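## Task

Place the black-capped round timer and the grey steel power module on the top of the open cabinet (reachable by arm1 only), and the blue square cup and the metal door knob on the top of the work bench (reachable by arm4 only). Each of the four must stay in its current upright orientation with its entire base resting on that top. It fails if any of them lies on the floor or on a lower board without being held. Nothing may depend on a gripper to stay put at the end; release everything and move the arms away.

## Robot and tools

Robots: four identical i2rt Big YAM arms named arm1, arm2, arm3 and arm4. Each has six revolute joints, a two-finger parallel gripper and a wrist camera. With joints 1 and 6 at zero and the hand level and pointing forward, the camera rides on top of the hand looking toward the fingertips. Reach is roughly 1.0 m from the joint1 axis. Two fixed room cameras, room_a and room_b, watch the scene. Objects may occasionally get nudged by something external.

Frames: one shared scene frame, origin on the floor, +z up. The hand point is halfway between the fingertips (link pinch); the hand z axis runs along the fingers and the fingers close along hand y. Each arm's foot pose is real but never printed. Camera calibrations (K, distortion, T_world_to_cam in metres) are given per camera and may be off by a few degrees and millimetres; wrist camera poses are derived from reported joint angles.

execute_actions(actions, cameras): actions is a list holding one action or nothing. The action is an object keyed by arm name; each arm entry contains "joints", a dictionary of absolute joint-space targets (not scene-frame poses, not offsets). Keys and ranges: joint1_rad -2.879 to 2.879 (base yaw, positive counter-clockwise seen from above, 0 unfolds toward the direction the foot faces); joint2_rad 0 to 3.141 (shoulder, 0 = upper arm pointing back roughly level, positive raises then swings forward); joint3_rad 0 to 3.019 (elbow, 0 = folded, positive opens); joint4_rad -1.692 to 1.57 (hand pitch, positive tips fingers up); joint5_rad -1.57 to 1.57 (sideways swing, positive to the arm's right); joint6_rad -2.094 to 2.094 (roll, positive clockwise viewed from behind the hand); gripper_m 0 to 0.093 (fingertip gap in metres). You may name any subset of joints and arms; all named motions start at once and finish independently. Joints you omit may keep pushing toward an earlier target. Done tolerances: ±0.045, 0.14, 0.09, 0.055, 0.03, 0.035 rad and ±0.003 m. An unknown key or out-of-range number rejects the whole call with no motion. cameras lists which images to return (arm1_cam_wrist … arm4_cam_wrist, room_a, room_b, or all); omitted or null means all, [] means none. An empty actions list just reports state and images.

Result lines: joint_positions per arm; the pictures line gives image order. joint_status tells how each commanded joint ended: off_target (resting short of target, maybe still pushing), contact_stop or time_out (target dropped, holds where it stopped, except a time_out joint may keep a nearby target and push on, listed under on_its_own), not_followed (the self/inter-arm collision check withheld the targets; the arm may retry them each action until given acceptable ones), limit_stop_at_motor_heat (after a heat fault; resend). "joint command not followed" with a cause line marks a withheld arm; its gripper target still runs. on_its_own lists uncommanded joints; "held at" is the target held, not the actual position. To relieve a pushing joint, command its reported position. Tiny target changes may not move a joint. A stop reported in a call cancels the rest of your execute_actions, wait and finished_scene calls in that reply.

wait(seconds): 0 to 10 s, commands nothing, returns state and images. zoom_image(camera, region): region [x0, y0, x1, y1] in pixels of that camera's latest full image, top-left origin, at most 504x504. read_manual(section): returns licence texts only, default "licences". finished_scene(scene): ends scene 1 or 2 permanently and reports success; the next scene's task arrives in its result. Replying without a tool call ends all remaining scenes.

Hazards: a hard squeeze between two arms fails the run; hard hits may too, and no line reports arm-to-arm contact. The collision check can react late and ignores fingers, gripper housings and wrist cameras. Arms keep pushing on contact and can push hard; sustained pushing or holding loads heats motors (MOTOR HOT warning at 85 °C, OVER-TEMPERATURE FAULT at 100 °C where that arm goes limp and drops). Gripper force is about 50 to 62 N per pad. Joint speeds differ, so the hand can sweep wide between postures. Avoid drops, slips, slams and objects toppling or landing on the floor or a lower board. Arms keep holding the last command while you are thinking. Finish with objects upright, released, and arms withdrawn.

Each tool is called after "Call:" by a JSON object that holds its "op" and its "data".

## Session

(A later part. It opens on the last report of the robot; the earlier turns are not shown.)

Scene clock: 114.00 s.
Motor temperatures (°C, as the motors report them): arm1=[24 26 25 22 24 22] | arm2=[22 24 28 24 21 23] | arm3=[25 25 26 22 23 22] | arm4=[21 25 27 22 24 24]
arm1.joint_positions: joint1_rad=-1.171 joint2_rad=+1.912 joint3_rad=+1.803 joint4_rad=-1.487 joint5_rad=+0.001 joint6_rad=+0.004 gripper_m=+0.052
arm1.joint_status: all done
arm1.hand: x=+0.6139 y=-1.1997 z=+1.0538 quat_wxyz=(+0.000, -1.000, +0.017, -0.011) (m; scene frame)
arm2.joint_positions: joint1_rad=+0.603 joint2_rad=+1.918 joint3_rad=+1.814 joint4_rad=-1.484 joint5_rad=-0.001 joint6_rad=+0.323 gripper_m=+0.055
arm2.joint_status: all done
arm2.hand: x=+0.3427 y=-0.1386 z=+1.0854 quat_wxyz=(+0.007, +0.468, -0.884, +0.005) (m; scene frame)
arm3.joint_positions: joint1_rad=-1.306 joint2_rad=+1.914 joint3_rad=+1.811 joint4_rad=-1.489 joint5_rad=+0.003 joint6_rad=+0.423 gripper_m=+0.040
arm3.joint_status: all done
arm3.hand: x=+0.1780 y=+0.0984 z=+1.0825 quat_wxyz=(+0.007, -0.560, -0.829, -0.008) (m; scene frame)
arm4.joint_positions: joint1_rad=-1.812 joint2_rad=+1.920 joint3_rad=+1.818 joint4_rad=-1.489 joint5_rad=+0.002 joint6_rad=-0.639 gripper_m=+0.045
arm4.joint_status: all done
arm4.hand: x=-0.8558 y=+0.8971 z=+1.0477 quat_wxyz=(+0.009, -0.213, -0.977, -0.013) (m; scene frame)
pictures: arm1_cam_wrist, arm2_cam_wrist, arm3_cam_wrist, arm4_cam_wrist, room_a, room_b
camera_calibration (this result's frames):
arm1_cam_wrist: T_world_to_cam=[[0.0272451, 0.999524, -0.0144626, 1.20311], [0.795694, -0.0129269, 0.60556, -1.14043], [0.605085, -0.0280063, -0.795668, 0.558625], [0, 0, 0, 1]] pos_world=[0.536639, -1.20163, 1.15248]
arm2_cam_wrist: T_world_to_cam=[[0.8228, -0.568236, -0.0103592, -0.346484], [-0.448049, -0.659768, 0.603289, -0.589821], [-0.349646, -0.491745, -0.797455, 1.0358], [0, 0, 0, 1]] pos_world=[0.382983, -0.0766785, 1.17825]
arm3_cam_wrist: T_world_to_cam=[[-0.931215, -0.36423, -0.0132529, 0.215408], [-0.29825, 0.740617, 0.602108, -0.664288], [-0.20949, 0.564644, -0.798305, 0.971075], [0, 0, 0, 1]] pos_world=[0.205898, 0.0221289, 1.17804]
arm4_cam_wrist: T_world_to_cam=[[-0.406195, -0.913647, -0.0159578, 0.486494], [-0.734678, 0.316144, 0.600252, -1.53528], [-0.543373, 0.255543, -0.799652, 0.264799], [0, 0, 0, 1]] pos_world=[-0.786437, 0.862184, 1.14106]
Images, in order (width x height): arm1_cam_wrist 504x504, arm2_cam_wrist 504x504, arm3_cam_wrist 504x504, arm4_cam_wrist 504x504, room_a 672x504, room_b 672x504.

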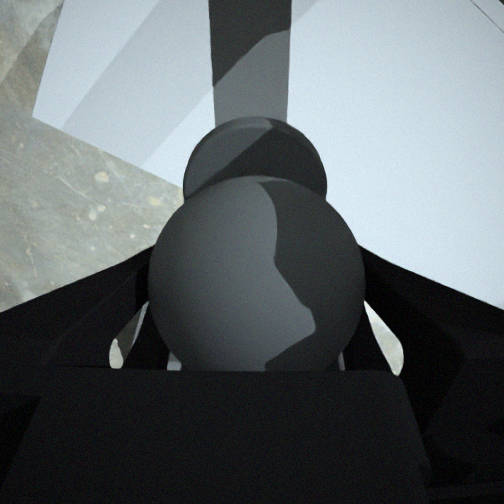

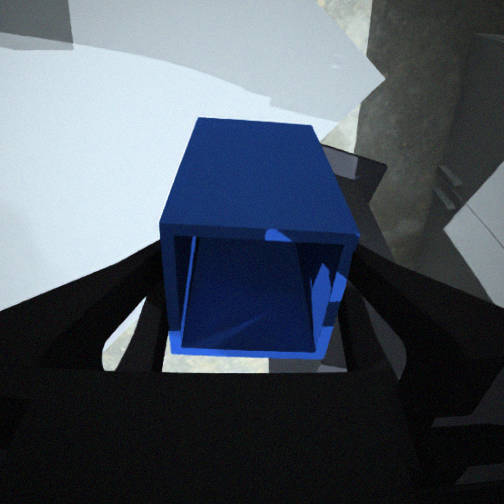

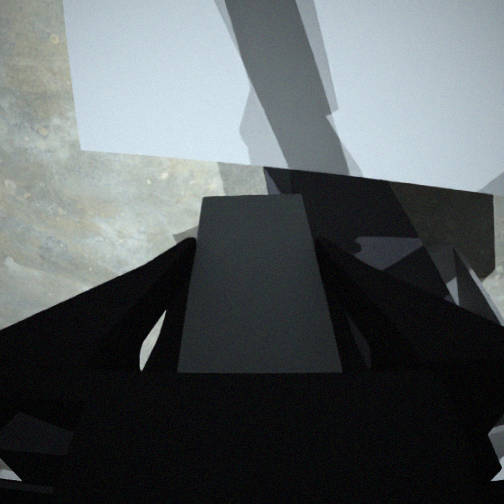

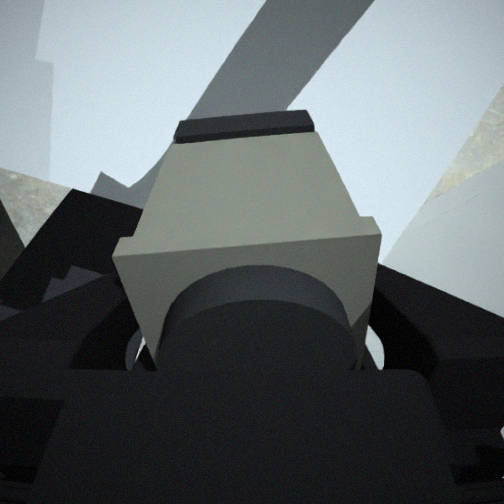

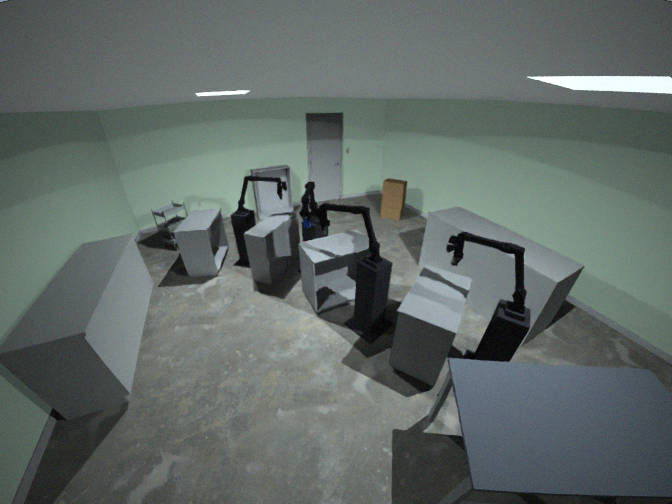

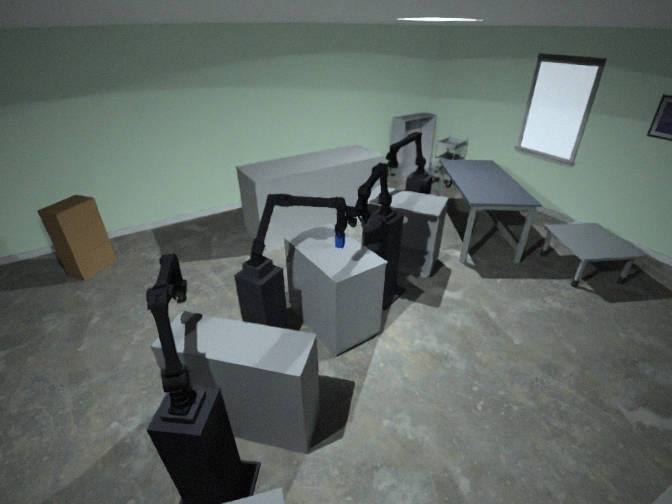

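Call:
{"op": "execute_actions", "data": {"actions": [{"arm1":{"joints":{"joint1_rad":-1.5,"joint2_rad":1.98,"joint3_rad":1.405,"joint4_rad":-0.97}},"arm3":{"joints":{"joint1_rad":-1.685,"joint2_rad":2.18,"joint3_rad":1.78,"joint4_rad":-1.15}},"arm4":{"joints":{"joint1_rad":-1.654,"joint2_rad":2.12,"joint3_rad":1.6,"joint4_rad":-1.03}},"arm2":{"joints":{"joint1_rad":0.855,"joint2_rad":2.24,"joint3_rad":1.87,"joint4_rad":-1.18}}}]}}

Scene clock: 136.57 s.
Motor temperatures (°C, as the motors report them): arm1=[24 26 26 22 24 22] | arm2=[22 24 29 24 21 23] | arm3=[25 25 27 22 23 22] | arm4=[21 25 27 22 24 24]
arm1.joint_positions: joint1_rad=-1.496 joint2_rad=+2.001 joint3_rad=+1.395 joint4_rad=-0.984 joint5_rad=+0.002 joint6_rad=+0.004 gripper_m=+0.052
arm1.joint_status: all done
arm1.hand: x=+0.6829 y=-1.0261 z=+0.8592 quat_wxyz=(-0.001, -0.984, +0.178, -0.008) (m; scene frame)
arm2.joint_positions: joint1_rad=+0.849 joint2_rad=+2.249 joint3_rad=+1.836 joint4_rad=-1.193 joint5_rad=-0.001 joint6_rad=+0.324 gripper_m=+0.053
arm2.joint_status: all done
arm2.hand: x=+0.2005 y=-0.0539 z=+0.8913 quat_wxyz=(+0.011, +0.573, -0.819, +0.013) (m; scene frame)
arm3.joint_positions: joint1_rad=-1.680 joint2_rad=+2.212 joint3_rad=+1.761 joint4_rad=-1.162 joint5_rad=+0.001 joint6_rad=+0.424 gripper_m=+0.040
arm3.joint_status: all done
arm3.hand: x=+0.0227 y=-0.0701 z=+0.8810 quat_wxyz=(+0.018, -0.704, -0.710, -0.015) (m; scene frame)
arm4.joint_positions: joint1_rad=-1.642 joint2_rad=+2.134 joint3_rad=+1.582 joint4_rad=-1.042 joint5_rad=+0.001 joint6_rad=-0.640 gripper_m=+0.044
arm4.joint_status: all done
arm4.hand: x=-0.7656 y=+0.9467 z=+0.8379 quat_wxyz=(+0.010, -0.129, -0.992, -0.014) (m; scene frame)
pictures: arm1_cam_wrist, arm2_cam_wrist, arm3_cam_wrist, arm4_cam_wrist, room_a, room_b
joint command not followed: on one or more control steps a check withheld the commanded joint targets of the arm2 arm, and it was not sent them on those steps.
cause: the commanded joint targets would bring a part of the robot too close to another arm (this arm's wrist (the part past joint 4) and the other arm's wrist (the part past joint 4)); next, command targets that bring no part of the robot closer to that arm.
camera_calibration (this result's frames):
arm1_cam_wrist: T_world_to_cam=[[0.344172, 0.9388, -0.0141657, 0.745846], [0.75353, -0.267187, 0.60067, -1.30317], [0.560124, -0.217408, -0.799372, 0.206423], [0, 0, 0, 1]] pos_world=[0.609653, -1.00351, 0.958346]
arm2_cam_wrist: T_world_to_cam=[[0.936579, -0.350439, -0.00344255, -0.200611], [-0.273752, -0.737689, 0.61715, -0.532002], [-0.218813, -0.577068, -0.786838, 0.832677], [0, 0, 0, 1]] pos_world=[0.224452, 0.0177568, 0.982817]
arm3_cam_wrist: T_world_to_cam=[[-0.999992, 0.00202164, -0.00356731, 0.0254377], [-0.000637013, 0.782845, 0.622216, -0.486022], [0.00405055, 0.622213, -0.782837, 0.858367], [0, 0, 0, 1]] pos_world=[0.021651, -0.153658, 0.974463]
arm4_cam_wrist: T_world_to_cam=[[-0.24454, -0.969437, -0.0198262, 0.744896], [-0.778258, 0.184037, 0.600371, -1.26723], [-0.578373, 0.162244, -0.799476, 0.194777], [0, 0, 0, 1]] pos_world=[-0.691418, 0.923744, 0.931294]
Images, in order (width x height): arm1_cam_wrist 504x504, arm2_cam_wrist 504x504, arm3_cam_wrist 504x504, arm4_cam_wrist 504x504, room_a 672x504, room_b 672x504.

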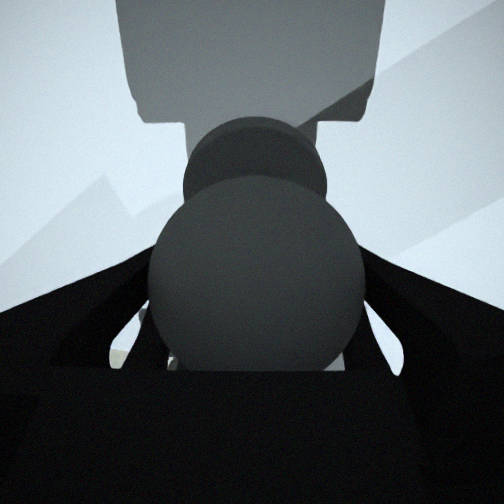

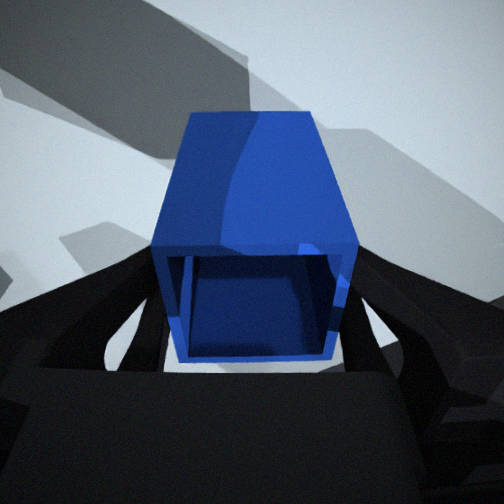

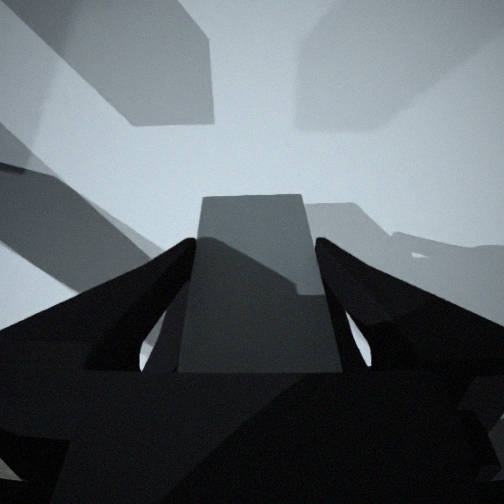

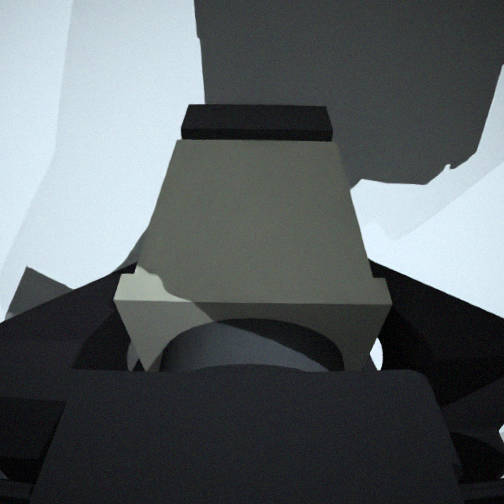

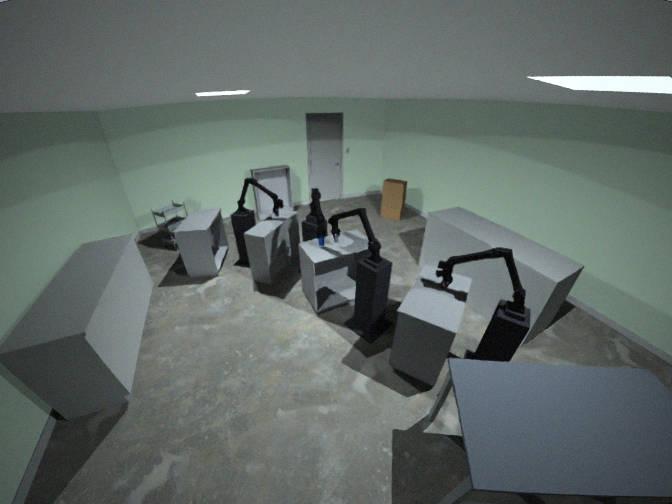

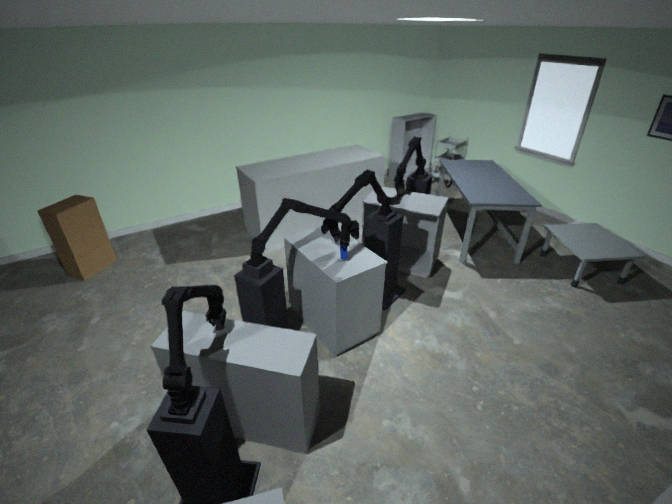

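Call:
{"op": "execute_actions", "data": {"actions": [{"arm1":{"joints":{"joint2_rad":2.04,"joint4_rad":-0.91}},"arm3":{"joints":{"joint2_rad":2.255,"joint4_rad":-1.075}},"arm4":{"joints":{"gripper_m":0.093}},"arm2":{"joints":{"joint2_rad":2.305,"joint4_rad":-1.115}}}], "cameras": ["arm4_cam_wrist","room_a"]}}

Scene clock: 140.50 s.
Motor temperatures (°C, as the motors report them): arm1=[24 26 26 22 24 22] | arm2=[22 24 29 24 21 23] | arm3=[25 25 27 22 23 22] | arm4=[21 25 27 22 24 24]
arm1.joint_positions: joint1_rad=-1.496 joint2_rad=+2.040 joint3_rad=+1.395 joint4_rad=-0.924 joint5_rad=+0.002 joint6_rad=+0.004 gripper_m=+0.052
arm1.joint_status: all done
arm1.hand: x=+0.6748 y=-1.0231 z=+0.8384 quat_wxyz=(+0.001, -0.984, +0.178, +0.002) (m; scene frame)
arm2.joint_positions: joint1_rad=+0.849 joint2_rad=+2.301 joint3_rad=+1.836 joint4_rad=-1.133 joint5_rad=+0.000 joint6_rad=+0.324 gripper_m=+0.053
arm2.joint_status: all done
arm2.hand: x=+0.2008 y=-0.0475 z=+0.8579 quat_wxyz=(+0.008, +0.573, -0.819, +0.010) (m; scene frame)
arm3.joint_positions: joint1_rad=-1.680 joint2_rad=+2.261 joint3_rad=+1.761 joint4_rad=-1.088 joint5_rad=+0.001 joint6_rad=+0.424 gripper_m=+0.040
arm3.joint_status: all done
arm3.hand: x=+0.0273 y=-0.0790 z=+0.8498 quat_wxyz=(+0.006, -0.704, -0.710, -0.010) (m; scene frame)
arm4.joint_positions: joint1_rad=-1.642 joint2_rad=+2.134 joint3_rad=+1.582 joint4_rad=-1.042 joint5_rad=+0.001 joint6_rad=-0.640 gripper_m=+0.093
arm4.joint_status: all done
arm4.hand: x=-0.7656 y=+0.9467 z=+0.8382 quat_wxyz=(+0.010, -0.129, -0.992, -0.013) (m; scene frame)
pictures: arm4_cam_wrist, room_a
camera_calibration (this result's frames):
arm4_cam_wrist: T_world_to_cam=[[-0.244537, -0.969442, -0.0195948, 0.744674], [-0.7784, 0.184218, 0.600131, -1.2674], [-0.578183, 0.162007, -0.799662, 0.19551], [0, 0, 0, 1]] pos_world=[-0.691401, 0.923721, 0.931538]
Images, in order (width x height): arm4_cam_wrist 504x504, room_a 672x504.

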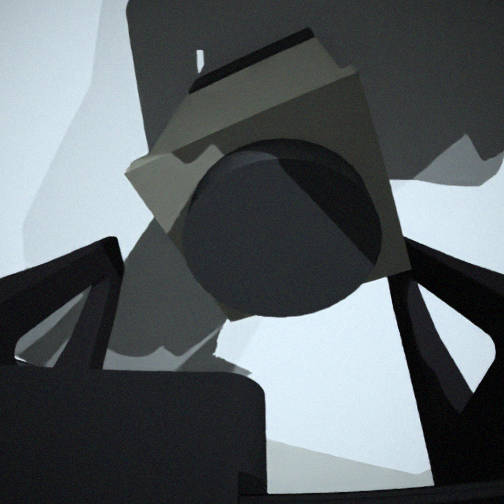

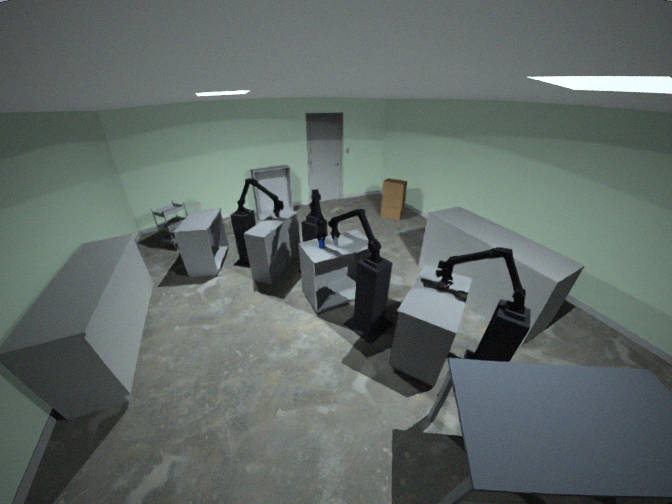

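Call:
{"op": "execute_actions", "data": {"actions": [{"arm1":{"joints":{"joint2_rad":2.075,"joint4_rad":-0.89}},"arm3":{"joints":{"joint2_rad":2.295,"joint4_rad":-1.05}},"arm4":{"joints":{"joint2_rad":1.7,"joint3_rad":1.6,"joint4_rad":-1.4}},"arm2":{"joints":{"joint2_rad":2.33,"joint4_rad":-1.1}}}], "cameras": []}}

Call:
{"op": "execute_actions", "data": {"actions": [{"arm1":{"joints":{"gripper_m":0.093}},"arm3":{"joints":{"gripper_m":0.093}},"arm2":{"joints":{"gripper_m":0.093}}}], "cameras": ["arm1_cam_wrist","arm2_cam_wrist","arm3_cam_wrist","arm4_cam_wrist"]}}

Scene clock: 145.70 s.
Motor temperatures (°C, as the motors report them): arm1=[24 26 25 22 24 22] | arm2=[22 24 29 24 21 23] | arm3=[25 25 27 22 23 22] | arm4=[21 25 27 22 24 24]
arm1.joint_positions: joint1_rad=-1.496 joint2_rad=+2.073 joint3_rad=+1.395 joint4_rad=-0.904 joint5_rad=+0.002 joint6_rad=+0.004 gripper_m=+0.052
arm1.joint_status: all done
arm1.hand: x=+0.6758 y=-1.0234 z=+0.8203 quat_wxyz=(+0.000, -0.984, +0.178, -0.005) (m; scene frame)
arm2.joint_positions: joint1_rad=+0.849 joint2_rad=+2.301 joint3_rad=+1.836 joint4_rad=-1.128 joint5_rad=+0.000 joint6_rad=+0.324 gripper_m=+0.053
arm2.joint_status: all done
arm2.hand: x=+0.2008 y=-0.0462 z=+0.8578 quat_wxyz=(+0.007, +0.573, -0.819, +0.008) (m; scene frame)
arm3.joint_positions: joint1_rad=-1.680 joint2_rad=+2.297 joint3_rad=+1.761 joint4_rad=-1.062 joint5_rad=+0.001 joint6_rad=+0.424 gripper_m=+0.040
arm3.joint_status: all done
arm3.hand: x=+0.0275 y=-0.0784 z=+0.8275 quat_wxyz=(+0.011, -0.704, -0.710, -0.012) (m; scene frame)
arm4.joint_positions: joint1_rad=-1.642 joint2_rad=+1.706 joint3_rad=+1.582 joint4_rad=-1.389 joint5_rad=+0.001 joint6_rad=-0.640 gripper_m=+0.093
arm4.joint_status: all done
arm4.hand: x=-0.8073 y=+0.9968 z=+1.0743 quat_wxyz=(-0.019, -0.129, -0.991, +0.015) (m; scene frame)
pictures: none
No camera images: the call's "cameras" was empty. Leave "cameras" out to get every camera's image.

Scene clock: 146.57 s.
Motor temperatures (°C, as the motors report them): arm1=[24 26 25 22 24 22] | arm2=[22 24 29 24 21 23] | arm3=[25 25 27 22 23 22] | arm4=[21 25 27 22 24 24]
arm1.joint_positions: joint1_rad=-1.496 joint2_rad=+2.073 joint3_rad=+1.395 joint4_rad=-0.904 joint5_rad=+0.002 joint6_rad=+0.004 gripper_m=+0.093
arm1.joint_status: all done
arm1.hand: x=+0.6758 y=-1.0234 z=+0.8203 quat_wxyz=(+0.000, -0.984, +0.178, -0.005) (m; scene frame)
arm2.joint_positions: joint1_rad=+0.849 joint2_rad=+2.319 joint3_rad=+1.836 joint4_rad=-1.118 joint5_rad=+0.000 joint6_rad=+0.324 gripper_m=+0.093
arm2.joint_status: all done
arm2.hand: x=+0.2008 y=-0.0473 z=+0.8458 quat_wxyz=(+0.009, +0.573, -0.819, +0.012) (m; scene frame)
arm3.joint_positions: joint1_rad=-1.680 joint2_rad=+2.297 joint3_rad=+1.761 joint4_rad=-1.062 joint5_rad=+0.001 joint6_rad=+0.424 gripper_m=+0.093
arm3.joint_status: all done
arm3.hand: x=+0.0275 y=-0.0784 z=+0.8275 quat_wxyz=(+0.011, -0.704, -0.710, -0.012) (m; scene frame)
arm4.joint_positions: joint1_rad=-1.642 joint2_rad=+1.706 joint3_rad=+1.582 joint4_rad=-1.389 joint5_rad=+0.001 joint6_rad=-0.640 gripper_m=+0.093
arm4.joint_status: not commanded
arm4.hand: x=-0.8073 y=+0.9968 z=+1.0743 quat_wxyz=(-0.019, -0.129, -0.991, +0.015) (m; scene frame)
pictures: arm1_cam_wrist, arm2_cam_wrist, arm3_cam_wrist, arm4_cam_wrist
camera_calibration (this result's frames):
arm1_cam_wrist: T_world_to_cam=[[0.344078, 0.938835, -0.0141414, 0.745362], [0.757592, -0.268693, 0.59486, -1.27325], [0.554675, -0.215391, -0.803705, 0.18918], [0, 0, 0, 1]] pos_world=[0.603204, -1.00114, 0.919988]
arm2_cam_wrist: T_world_to_cam=[[0.936589, -0.350404, -0.00421227, -0.198059], [-0.274281, -0.740498, 0.613541, -0.496049], [-0.218106, -0.573481, -0.789652, 0.803159], [0, 0, 0, 1]] pos_world=[0.224617, 0.0238716, 0.937728]
arm3_cam_wrist: T_world_to_cam=[[-0.999949, 0.00255487, -0.00980304, 0.0352241], [-0.00397404, 0.791183, 0.611566, -0.436665], [0.00931848, 0.611574, -0.791132, 0.827428], [0, 0, 0, 1]] pos_world=[0.0257766, -0.160642, 0.922]
arm4_cam_wrist: T_world_to_cam=[[-0.245289, -0.968995, 0.0296931, 0.733671], [-0.807317, 0.221128, 0.547121, -1.45405], [-0.536724, 0.110231, -0.836527, 0.476821], [0, 0, 0, 1]] pos_world=[-0.738, 0.979895, 1.17263]
Images, in order (width x height): arm1_cam_wrist 504x504, arm2_cam_wrist 504x504, arm3_cam_wrist 504x504, arm4_cam_wrist 504x504.

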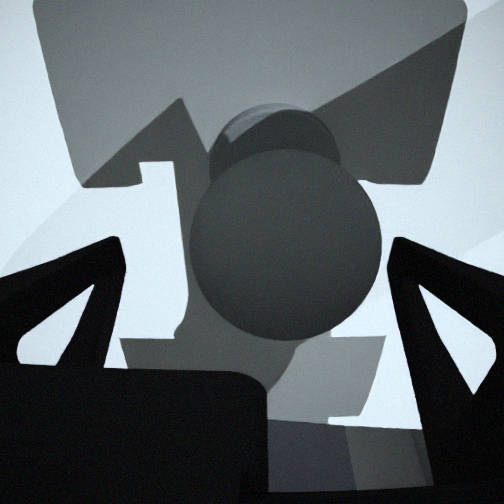

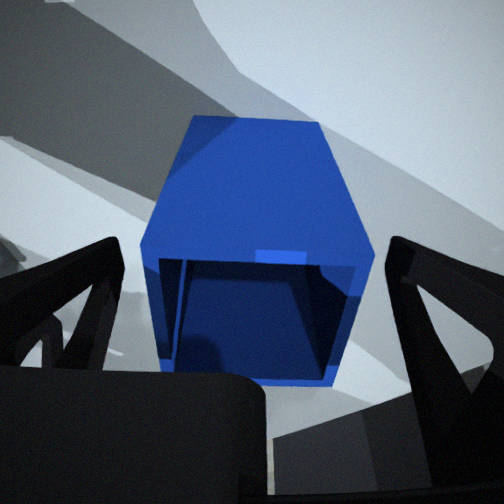

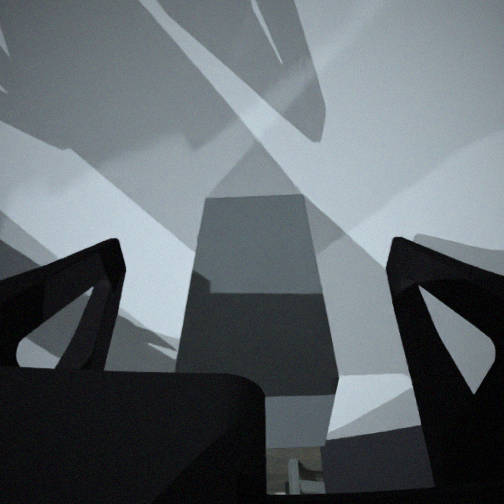

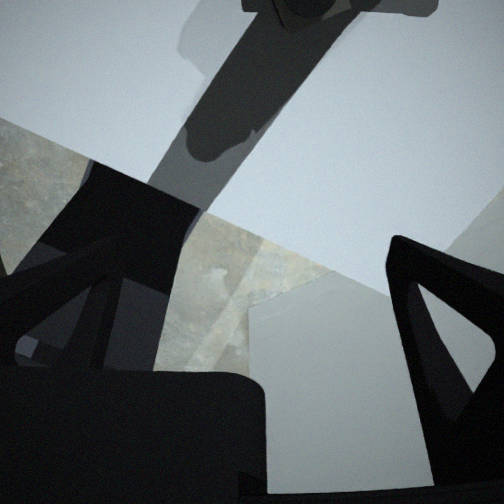

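Call:
{"op": "execute_actions", "data": {"actions": [{"arm1":{"joints":{"joint2_rad":1.75,"joint3_rad":1.6,"joint4_rad":-1.4}},"arm3":{"joints":{"joint2_rad":1.9,"joint3_rad":1.83,"joint4_rad":-1.5}},"arm2":{"joints":{"joint2_rad":2.13,"joint4_rad":-1.3}}}], "cameras": []}}

Call:
{"op": "execute_actions", "data": {"actions": [{"arm3":{"joints":{"joint1_rad":-0.5}},"arm2":{"joints":{"joint1_rad":1.122,"joint3_rad":1.83,"joint4_rad":-1.26,"joint6_rad":0.25}}}], "cameras": ["arm2_cam_wrist"]}}

Scene clock: 156.40 s.
Motor temperatures (°C, as the motors report them): arm1=[24 26 25 22 24 22] | arm2=[22 24 30 24 21 23] | arm3=[25 25 27 22 23 22] | arm4=[21 25 27 22 24 24]
arm1.joint_positions: joint1_rad=-1.496 joint2_rad=+1.754 joint3_rad=+1.593 joint4_rad=-1.387 joint5_rad=+0.002 joint6_rad=+0.004 gripper_m=+0.093
arm1.joint_status: all done
arm1.hand: x=+0.6932 y=-1.0298 z=+1.0597 quat_wxyz=(+0.003, -0.984, +0.178, +0.012) (m; scene frame)
arm2.joint_positions: joint1_rad=+0.849 joint2_rad=+2.127 joint3_rad=+1.836 joint4_rad=-1.283 joint5_rad=+0.000 joint6_rad=+0.324 gripper_m=+0.093
arm2.joint_status: all done
arm2.hand: x=+0.2005 y=-0.0629 z=+0.9681 quat_wxyz=(+0.001, +0.573, -0.819, +0.001) (m; scene frame)
arm3.joint_positions: joint1_rad=-1.680 joint2_rad=+1.901 joint3_rad=+1.815 joint4_rad=-1.487 joint5_rad=+0.001 joint6_rad=+0.424 gripper_m=+0.093
arm3.joint_status: all done
arm3.hand: x=+0.0000 y=-0.0288 z=+1.0878 quat_wxyz=(-0.001, -0.704, -0.710, -0.008) (m; scene frame)
arm4.joint_positions: joint1_rad=-1.642 joint2_rad=+1.706 joint3_rad=+1.582 joint4_rad=-1.389 joint5_rad=+0.001 joint6_rad=-0.640 gripper_m=+0.093
arm4.joint_status: not commanded
arm4.hand: x=-0.8073 y=+0.9968 z=+1.0743 quat_wxyz=(-0.019, -0.129, -0.991, +0.015) (m; scene frame)
pictures: none
No camera images: the call's "cameras" was empty. Leave "cameras" out to get every camera's image.

Scene clock: 159.57 s.
Motor temperatures (°C, as the motors report them): arm1=[24 26 25 22 24 22] | arm2=[22 24 30 24 21 23] | arm3=[25 25 27 22 23 22] | arm4=[21 25 28 22 24 24]
arm1.joint_positions: joint1_rad=-1.496 joint2_rad=+1.754 joint3_rad=+1.593 joint4_rad=-1.387 joint5_rad=+0.002 joint6_rad=+0.004 gripper_m=+0.093
arm1.joint_status: not commanded
arm1.hand: x=+0.6932 y=-1.0298 z=+1.0597 quat_wxyz=(+0.003, -0.984, +0.178, +0.012) (m; scene frame)
arm2.joint_positions: joint1_rad=+0.868 joint2_rad=+2.127 joint3_rad=+1.836 joint4_rad=-1.282 joint5_rad=+0.000 joint6_rad=+0.306 gripper_m=+0.093
arm2.joint_status: joint1_rad time_out (moved +0.018 of +0.273); joint6_rad time_out (moved -0.017 of -0.074); the others done
arm2.on_its_own: joint1_rad is held at +0.864, not at your +1.122, since a time_out; joint6_rad is held at +0.308, not at your +0.250, since a time_out
arm2.hand: x=+0.1887 y=-0.0625 z=+0.9681 quat_wxyz=(+0.001, +0.588, -0.809, +0.001) (m; scene frame)
arm3.joint_positions: joint1_rad=-1.663 joint2_rad=+1.901 joint3_rad=+1.815 joint4_rad=-1.487 joint5_rad=+0.001 joint6_rad=+0.424 gripper_m=+0.093
arm3.joint_status: joint1_rad time_out (moved +0.017 of +1.180)
arm3.on_its_own: joint1_rad is held at -1.671, not at your -0.500, since a time_out
arm3.hand: x=+0.0091 y=-0.0245 z=+1.0880 quat_wxyz=(-0.001, -0.698, -0.716, -0.008) (m; scene frame)
arm4.joint_positions: joint1_rad=-1.642 joint2_rad=+1.706 joint3_rad=+1.582 joint4_rad=-1.389 joint5_rad=+0.001 joint6_rad=-0.640 gripper_m=+0.093
arm4.joint_status: not commanded
arm4.hand: x=-0.8073 y=+0.9968 z=+1.0743 quat_wxyz=(-0.019, -0.129, -0.991, +0.015) (m; scene frame)
pictures: arm2_cam_wrist
joint command not followed: on one or more control steps a check withheld the commanded joint targets of the arm2 arm, and it was not sent them on those steps.
cause: the commanded joint targets would bring a part of the robot too close to another arm (this arm's forearm (the part past joint 3) and the other arm's wrist (the part past joint 4)); next, command targets that bring no part of the robot closer to that arm.
joint command not followed: on one or more control steps a check withheld the commanded joint targets of the arm3 arm, and it was not sent them on those steps.
cause: the commanded joint targets would bring a part of the robot too close to another arm (this arm's wrist (the part past joint 4) and the other arm's forearm (the part past joint 3)); next, command targets that bring no part of the robot closer to that arm.
camera_calibration (this result's frames):
arm2_cam_wrist: T_world_to_cam=[[0.948415, -0.316751, -0.013321, -0.182872], [-0.247696, -0.766569, 0.592468, -0.571845], [-0.197876, -0.558606, -0.805484, 0.900845], [0, 0, 0, 1]] pos_world=[0.21005, 0.0069337, 1.06198]
Images, in order (width x height): arm2_cam_wrist 504x504.

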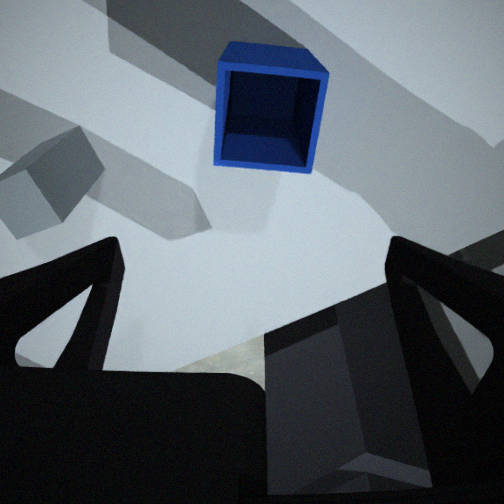

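Retract arm3 the other way.

Call:
{"op": "execute_actions", "data": {"actions": [{"arm3":{"joints":{"joint1_rad":-2.5,"joint2_rad":1.2,"joint3_rad":1.2,"joint4_rad":-1.5}}}], "cameras": []}}

Call:
{"op": "execute_actions", "data": {"actions": [{"arm2":{"joints":{"joint1_rad":1.122,"joint6_rad":0.25}}}], "cameras": ["arm2_cam_wrist"]}}

Scene clock: 162.67 s.
Motor temperatures (°C, as the motors report them): arm1=[24 26 25 22 24 22] | arm2=[22 24 29 24 21 23] | arm3=[25 25 27 22 23 22] | arm4=[21 25 28 22 24 24]
arm1.joint_positions: joint1_rad=-1.496 joint2_rad=+1.754 joint3_rad=+1.593 joint4_rad=-1.387 joint5_rad=+0.002 joint6_rad=+0.004 gripper_m=+0.093
arm1.joint_status: not commanded
arm1.hand: x=+0.6932 y=-1.0298 z=+1.0597 quat_wxyz=(+0.003, -0.984, +0.178, +0.012) (m; scene frame)
arm2.joint_positions: joint1_rad=+0.868 joint2_rad=+2.127 joint3_rad=+1.836 joint4_rad=-1.282 joint5_rad=+0.000 joint6_rad=+0.306 gripper_m=+0.093
arm2.joint_status: not commanded
arm2.on_its_own: joint1_rad is held at +0.864, not at your +1.122, since a time_out; joint6_rad is held at +0.308, not at your +0.250, since a time_out
arm2.hand: x=+0.1887 y=-0.0625 z=+0.9681 quat_wxyz=(+0.001, +0.588, -0.809, +0.001) (m; scene frame)
arm3.joint_positions: joint1_rad=-2.497 joint2_rad=+1.192 joint3_rad=+1.206 joint4_rad=-1.492 joint5_rad=+0.002 joint6_rad=+0.425 gripper_m=+0.093
arm3.joint_status: all done
arm3.hand: x=-0.3791 y=+0.1820 z=+1.1645 quat_wxyz=(-0.031, -0.928, -0.370, +0.025) (m; scene frame)
arm4.joint_positions: joint1_rad=-1.642 joint2_rad=+1.706 joint3_rad=+1.582 joint4_rad=-1.389 joint5_rad=+0.001 joint6_rad=-0.640 gripper_m=+0.093
arm4.joint_status: not commanded
arm4.hand: x=-0.8073 y=+0.9968 z=+1.0743 quat_wxyz=(-0.019, -0.129, -0.991, +0.015) (m; scene frame)
pictures: none
No camera images: the call's "cameras" was empty. Leave "cameras" out to get every camera's image.

Scene clock: 164.37 s.
Motor temperatures (°C, as the motors report them): arm1=[24 26 25 22 24 22] | arm2=[22 24 29 24 21 23] | arm3=[25 25 27 22 23 22] | arm4=[21 25 28 22 24 24]
arm1.joint_positions: joint1_rad=-1.496 joint2_rad=+1.754 joint3_rad=+1.593 joint4_rad=-1.387 joint5_rad=+0.002 joint6_rad=+0.004 gripper_m=+0.093
arm1.joint_status: not commanded
arm1.hand: x=+0.6932 y=-1.0298 z=+1.0597 quat_wxyz=(+0.003, -0.984, +0.178, +0.012) (m; scene frame)
arm2.joint_positions: joint1_rad=+1.118 joint2_rad=+2.127 joint3_rad=+1.836 joint4_rad=-1.282 joint5_rad=-0.002 joint6_rad=+0.257 gripper_m=+0.093
arm2.joint_status: all done
arm2.hand: x=+0.0286 y=-0.0812 z=+0.9683 quat_wxyz=(+0.002, +0.702, -0.712, +0.000) (m; scene frame)
arm3.joint_positions: joint1_rad=-2.497 joint2_rad=+1.192 joint3_rad=+1.206 joint4_rad=-1.492 joint5_rad=+0.002 joint6_rad=+0.425 gripper_m=+0.093
arm3.joint_status: not commanded
arm3.hand: x=-0.3791 y=+0.1820 z=+1.1645 quat_wxyz=(-0.031, -0.928, -0.370, +0.025) (m; scene frame)
arm4.joint_positions: joint1_rad=-1.642 joint2_rad=+1.706 joint3_rad=+1.582 joint4_rad=-1.389 joint5_rad=+0.001 joint6_rad=-0.640 gripper_m=+0.093
arm4.joint_status: not commanded
arm4.hand: x=-0.8073 y=+0.9968 z=+1.0743 quat_wxyz=(-0.019, -0.129, -0.991, +0.015) (m; scene frame)
pictures: arm2_cam_wrist
camera_calibration (this result's frames):
arm2_cam_wrist: T_world_to_cam=[[0.999623, -0.0228756, -0.0152026, -0.0127263], [-0.00941995, -0.805452, 0.592586, -0.636082], [-0.0258007, -0.592219, -0.805364, 0.851063], [0, 0, 0, 1]] pos_world=[0.0286876, -0.00860939, 1.06215]
Images, in order (width x height): arm2_cam_wrist 504x504.

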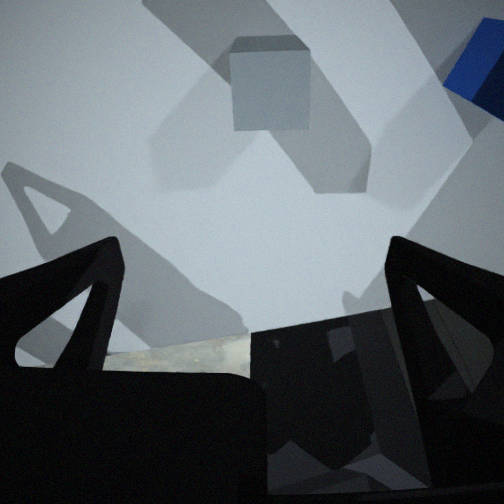

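Call:
{"op": "execute_actions", "data": {"actions": [{"arm2":{"joints":{"joint2_rad":2.36,"joint4_rad":-1.07}}}], "cameras": ["arm2_cam_wrist"]}}

Call:
{"op": "execute_actions", "data": {"actions": [{"arm2":{"joints":{"gripper_m":0}}}], "cameras": []}}

Call:
{"op": "execute_actions", "data": {"actions": [{"arm2":{"joints":{"joint2_rad":1.9,"joint3_rad":1.83,"joint4_rad":-1.5}}}], "cameras": []}}

Call:
{"op": "execute_actions", "data": {"actions": [{"arm2":{"joints":{"joint1_rad":-1.6}},"arm3":{"joints":{"joint1_rad":-1.36,"joint2_rad":2.15,"joint3_rad":1.9,"joint4_rad":-1.32,"joint6_rad":0.42}}}], "cameras": ["arm2_cam_wrist","arm3_cam_wrist"]}}

Scene clock: 170.00 s.
Motor temperatures (°C, as the motors report them): arm1=[24 26 26 22 24 22] | arm2=[22 24 29 24 21 23] | arm3=[25 24 26 22 23 22] | arm4=[21 25 28 22 24 24]
arm1.joint_positions: joint1_rad=-1.496 joint2_rad=+1.754 joint3_rad=+1.593 joint4_rad=-1.387 joint5_rad=+0.002 joint6_rad=+0.004 gripper_m=+0.093
arm1.joint_status: not commanded
arm1.hand: x=+0.6932 y=-1.0298 z=+1.0597 quat_wxyz=(+0.003, -0.984, +0.178, +0.012) (m; scene frame)
arm2.joint_positions: joint1_rad=+1.119 joint2_rad=+2.359 joint3_rad=+1.836 joint4_rad=-1.081 joint5_rad=-0.003 joint6_rad=+0.256 gripper_m=+0.093
arm2.joint_status: all done
arm2.hand: x=+0.0237 y=-0.0658 z=+0.8202 quat_wxyz=(+0.010, +0.702, -0.712, +0.013) (m; scene frame)
arm3.joint_positions: joint1_rad=-2.497 joint2_rad=+1.192 joint3_rad=+1.206 joint4_rad=-1.492 joint5_rad=+0.002 joint6_rad=+0.425 gripper_m=+0.093
arm3.joint_status: not commanded
arm3.hand: x=-0.3791 y=+0.1820 z=+1.1645 quat_wxyz=(-0.031, -0.928, -0.370, +0.025) (m; scene frame)
arm4.joint_positions: joint1_rad=-1.642 joint2_rad=+1.706 joint3_rad=+1.582 joint4_rad=-1.389 joint5_rad=+0.001 joint6_rad=-0.640 gripper_m=+0.093
arm4.joint_status: not commanded
arm4.hand: x=-0.8073 y=+0.9968 z=+1.0743 quat_wxyz=(-0.019, -0.129, -0.991, +0.015) (m; scene frame)
pictures: arm2_cam_wrist
camera_calibration (this result's frames):
arm2_cam_wrist: T_world_to_cam=[[0.999748, -0.0209328, -0.00814312, -0.0153294], [-0.0114523, -0.786946, 0.616915, -0.554577], [-0.019322, -0.616666, -0.786988, 0.723956], [0, 0, 0, 1]] pos_world=[0.0229626, 0.00969609, 0.911746]
Images, in order (width x height): arm2_cam_wrist 504x504.

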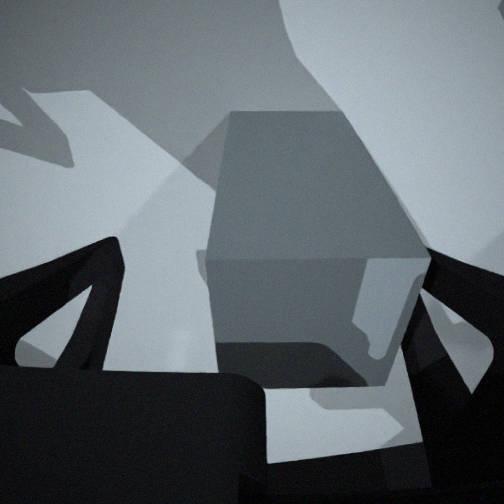

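Scene clock: 170.70 s.
Motor temperatures (°C, as the motors report them): arm1=[24 26 26 22 24 22] | arm2=[22 24 29 24 21 23] | arm3=[25 24 26 22 23 22] | arm4=[21 25 28 22 24 24]
arm1.joint_positions: joint1_rad=-1.496 joint2_rad=+1.754 joint3_rad=+1.593 joint4_rad=-1.387 joint5_rad=+0.002 joint6_rad=+0.004 gripper_m=+0.093
arm1.joint_status: not commanded
arm1.hand: x=+0.6932 y=-1.0298 z=+1.0597 quat_wxyz=(+0.003, -0.984, +0.178, +0.012) (m; scene frame)
arm2.joint_positions: joint1_rad=+1.119 joint2_rad=+2.359 joint3_rad=+1.836 joint4_rad=-1.081 joint5_rad=-0.002 joint6_rad=+0.256 gripper_m=+0.041
arm2.joint_status: gripper_m off_target (ended at +0.041, target +0.000)
arm2.hand: x=+0.0235 y=-0.0658 z=+0.8202 quat_wxyz=(+0.010, +0.703, -0.711, +0.014) (m; scene frame)
arm3.joint_positions: joint1_rad=-2.497 joint2_rad=+1.192 joint3_rad=+1.206 joint4_rad=-1.492 joint5_rad=+0.002 joint6_rad=+0.425 gripper_m=+0.093
arm3.joint_status: not commanded
arm3.hand: x=-0.3791 y=+0.1820 z=+1.1645 quat_wxyz=(-0.031, -0.928, -0.370, +0.025) (m; scene frame)
arm4.joint_positions: joint1_rad=-1.642 joint2_rad=+1.706 joint3_rad=+1.582 joint4_rad=-1.389 joint5_rad=+0.001 joint6_rad=-0.640 gripper_m=+0.093
arm4.joint_status: not commanded
arm4.hand: x=-0.8073 y=+0.9968 z=+1.0743 quat_wxyz=(-0.019, -0.129, -0.991, +0.015) (m; scene frame)
pictures: none
No camera images: the call's "cameras" was empty. Leave "cameras" out to get every camera's image.

Scene clock: 172.40 s.
Motor temperatures (°C, as the motors report them): arm1=[24 26 26 22 24 22] | arm2=[22 24 29 24 21 23] | arm3=[25 24 26 22 23 22] | arm4=[21 25 28 22 24 24]
arm1.joint_positions: joint1_rad=-1.496 joint2_rad=+1.754 joint3_rad=+1.593 joint4_rad=-1.387 joint5_rad=+0.002 joint6_rad=+0.004 gripper_m=+0.093
arm1.joint_status: not commanded
arm1.hand: x=+0.6932 y=-1.0298 z=+1.0597 quat_wxyz=(+0.003, -0.984, +0.178, +0.012) (m; scene frame)
arm2.joint_positions: joint1_rad=+1.119 joint2_rad=+1.928 joint3_rad=+1.813 joint4_rad=-1.486 joint5_rad=-0.002 joint6_rad=+0.256 gripper_m=+0.041
arm2.joint_status: all done
arm2.hand: x=+0.0410 y=-0.1347 z=+1.0793 quat_wxyz=(+0.009, +0.703, -0.711, +0.012) (m; scene frame)
arm3.joint_positions: joint1_rad=-2.497 joint2_rad=+1.192 joint3_rad=+1.206 joint4_rad=-1.492 joint5_rad=+0.002 joint6_rad=+0.425 gripper_m=+0.093
arm3.joint_status: not commanded
arm3.hand: x=-0.3791 y=+0.1820 z=+1.1645 quat_wxyz=(-0.031, -0.928, -0.370, +0.025) (m; scene frame)
arm4.joint_positions: joint1_rad=-1.642 joint2_rad=+1.706 joint3_rad=+1.582 joint4_rad=-1.389 joint5_rad=+0.001 joint6_rad=-0.640 gripper_m=+0.093
arm4.joint_status: not commanded
arm4.hand: x=-0.8073 y=+0.9968 z=+1.0743 quat_wxyz=(-0.019, -0.129, -0.991, +0.015) (m; scene frame)
pictures: none
No camera images: the call's "cameras" was empty. Leave "cameras" out to get every camera's image.

Scene clock: 176.73 s.
Motor temperatures (°C, as the motors report them): arm1=[24 26 26 22 24 22] | arm2=[22 24 29 24 21 23] | arm3=[25 24 27 22 23 22] | arm4=[21 25 28 22 24 24]
arm1.joint_positions: joint1_rad=-1.506 joint2_rad=+1.756 joint3_rad=+1.593 joint4_rad=-1.388 joint5_rad=-0.003 joint6_rad=+0.007 gripper_m=+0.093
arm1.joint_status: not commanded
arm1.hand: x=+0.6950 y=-1.0252 z=+1.0588 quat_wxyz=(+0.000, -0.983, +0.185, +0.012) (m; scene frame)
arm2.joint_positions: joint1_rad=-0.995 joint2_rad=+1.930 joint3_rad=+1.813 joint4_rad=-1.486 joint5_rad=-0.003 joint6_rad=+0.252 gripper_m=+0.040
arm2.joint_status: joint1_rad time_out (moved -2.115 of -2.719)
arm2.on_its_own: joint1_rad is held at -0.992, not at your -1.600, since a time_out
arm2.hand: x=+0.7467 y=-0.8816 z=+1.0770 quat_wxyz=(+0.017, -0.272, -0.962, -0.002) (m; scene frame)
arm3.joint_positions: joint1_rad=-1.367 joint2_rad=+2.173 joint3_rad=+1.849 joint4_rad=-1.319 joint5_rad=-0.002 joint6_rad=+0.425 gripper_m=+0.093
arm3.joint_status: all done
arm3.hand: x=+0.1877 y=+0.0395 z=+0.9400 quat_wxyz=(+0.032, -0.585, -0.810, -0.016) (m; scene frame)
arm4.joint_positions: joint1_rad=-1.642 joint2_rad=+1.706 joint3_rad=+1.582 joint4_rad=-1.389 joint5_rad=+0.001 joint6_rad=-0.640 gripper_m=+0.093
arm4.joint_status: not commanded
arm4.hand: x=-0.8073 y=+0.9968 z=+1.0743 quat_wxyz=(-0.019, -0.129, -0.991, +0.015) (m; scene frame)
pictures: arm2_cam_wrist, arm3_cam_wrist
joint command not followed: on one or more control steps a check withheld the commanded joint targets of the arm2 arm, and it was not sent them on those steps.
cause: the commanded joint targets would bring a part of the robot too close to another arm (this arm's forearm (the part past joint 3) and the other arm's forearm (the part past joint 3)); next, command targets that bring no part of the robot closer to that arm.
camera_calibration (this result's frames):
arm2_cam_wrist: T_world_to_cam=[[-0.531234, -0.847197, -0.00691018, -0.339806], [-0.668895, 0.414397, 0.617134, 0.203009], [-0.51997, 0.332465, -0.786828, 1.64737], [0, 0, 0, 1]] pos_world=[0.811859, -0.919702, 1.16857]
arm3_cam_wrist: T_world_to_cam=[[-0.95222, -0.305375, 0.00485771, 0.185659], [-0.231282, 0.731388, 0.641545, -0.581269], [-0.199465, 0.609768, -0.76707, 0.859513], [0, 0, 0, 1]] pos_world=[0.213794, -0.0422751, 1.03132]
Images, in order (width x height): arm2_cam_wrist 504x504, arm3_cam_wrist 504x504.

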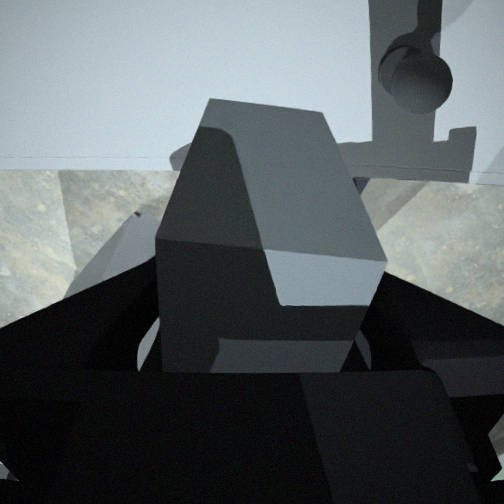

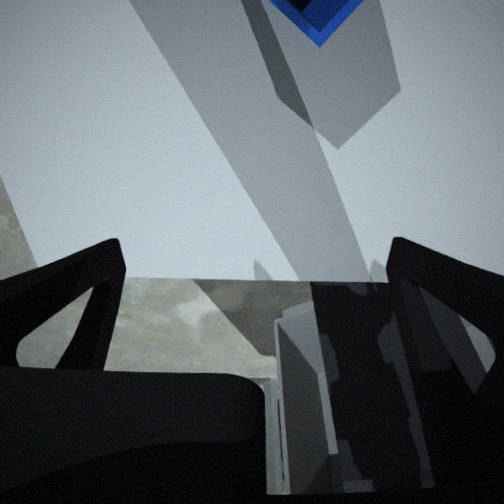

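Call:
{"op": "execute_actions", "data": {"actions": [{"arm1":{"joints":{"joint1_rad":-2.5,"joint2_rad":1.0,"joint3_rad":1.0,"joint4_rad":-1.5}},"arm3":{"joints":{"joint2_rad":2.25,"joint3_rad":2.06,"joint4_rad":-1.38,"joint6_rad":-0.48}}}], "cameras": ["arm3_cam_wrist"]}}

Call:
{"op": "execute_actions", "data": {"actions": [{"arm2":{"joints":{"joint1_rad":-0.985,"joint2_rad":2.25,"joint3_rad":1.84,"joint4_rad":-1.18}}}], "cameras": ["arm2_cam_wrist","room_b"]}}

Scene clock: 189.40 s.
Motor temperatures (°C, as the motors report them): arm1=[24 26 26 22 24 22] | arm2=[22 24 30 24 21 23] | arm3=[25 25 29 22 23 22] | arm4=[21 25 28 22 24 24]
arm1.joint_positions: joint1_rad=-1.559 joint2_rad=+1.669 joint3_rad=+1.482 joint4_rad=-1.468 joint5_rad=-0.002 joint6_rad=+0.006 gripper_m=+0.093
arm1.joint_status: joint1_rad time_out (moved -0.053 of -0.994); joint2_rad time_out (moved -0.087 of -0.756); joint3_rad time_out (moved -0.111 of -0.593); the others done
arm1.on_its_own: joint1_rad is held at -1.564, not at your -2.500, since a time_out; joint2_rad is held at +1.680, not at your +1.000, since a time_out; joint3_rad is held at +1.498, not at your +1.000, since a time_out
arm1.hand: x=+0.7601 y=-1.0225 z=+1.0607 quat_wxyz=(-0.009, -0.977, +0.210, -0.040) (m; scene frame)
arm2.joint_positions: joint1_rad=-0.995 joint2_rad=+1.930 joint3_rad=+1.813 joint4_rad=-1.486 joint5_rad=-0.003 joint6_rad=+0.252 gripper_m=+0.040
arm2.joint_status: not commanded
arm2.on_its_own: joint1_rad is held at -0.992, not at your -1.600, since a time_out
arm2.hand: x=+0.7467 y=-0.8816 z=+1.0770 quat_wxyz=(+0.017, -0.272, -0.962, -0.002) (m; scene frame)
arm3.joint_positions: joint1_rad=-1.367 joint2_rad=+2.233 joint3_rad=+2.004 joint4_rad=-1.367 joint5_rad=-0.002 joint6_rad=-0.472 gripper_m=+0.093
arm3.joint_status: all done
arm3.hand: x=+0.2129 y=+0.0117 z=+0.9578 quat_wxyz=(+0.003, -0.176, -0.984, -0.014) (m; scene frame)
arm4.joint_positions: joint1_rad=-1.642 joint2_rad=+1.706 joint3_rad=+1.582 joint4_rad=-1.389 joint5_rad=+0.001 joint6_rad=-0.640 gripper_m=+0.093
arm4.joint_status: not commanded
arm4.hand: x=-0.8073 y=+0.9968 z=+1.0743 quat_wxyz=(-0.019, -0.129, -0.991, +0.015) (m; scene frame)
pictures: arm3_cam_wrist
joint command not followed: on one or more control steps a check withheld the commanded joint targets of the arm1 arm, and it was not sent them on those steps.
cause: the commanded joint targets would bring a part of the robot too close to another arm (this arm's wrist (the part past joint 4) and the other arm's wrist (the part past joint 5)); next, command targets that bring no part of the robot closer to that arm.
camera_calibration (this result's frames):
arm3_cam_wrist: T_world_to_cam=[[-0.356242, -0.933771, -0.0341077, 0.118864], [-0.758036, 0.26747, 0.594845, -0.404156], [-0.546327, 0.237764, -0.803116, 1.00788], [0, 0, 0, 1]] pos_world=[0.28661, -0.0205454, 1.05391]
Images, in order (width x height): arm3_cam_wrist 504x504.

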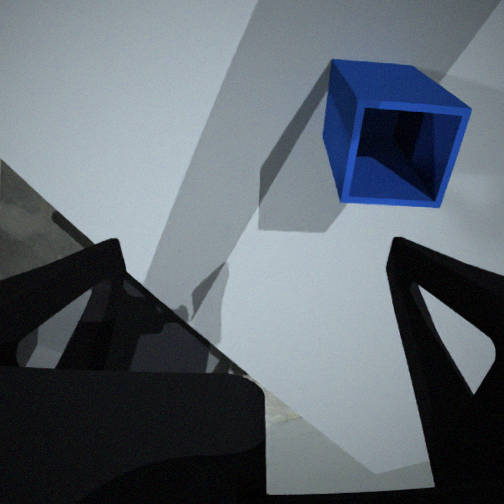

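not run: a stop came earlier in this reply.


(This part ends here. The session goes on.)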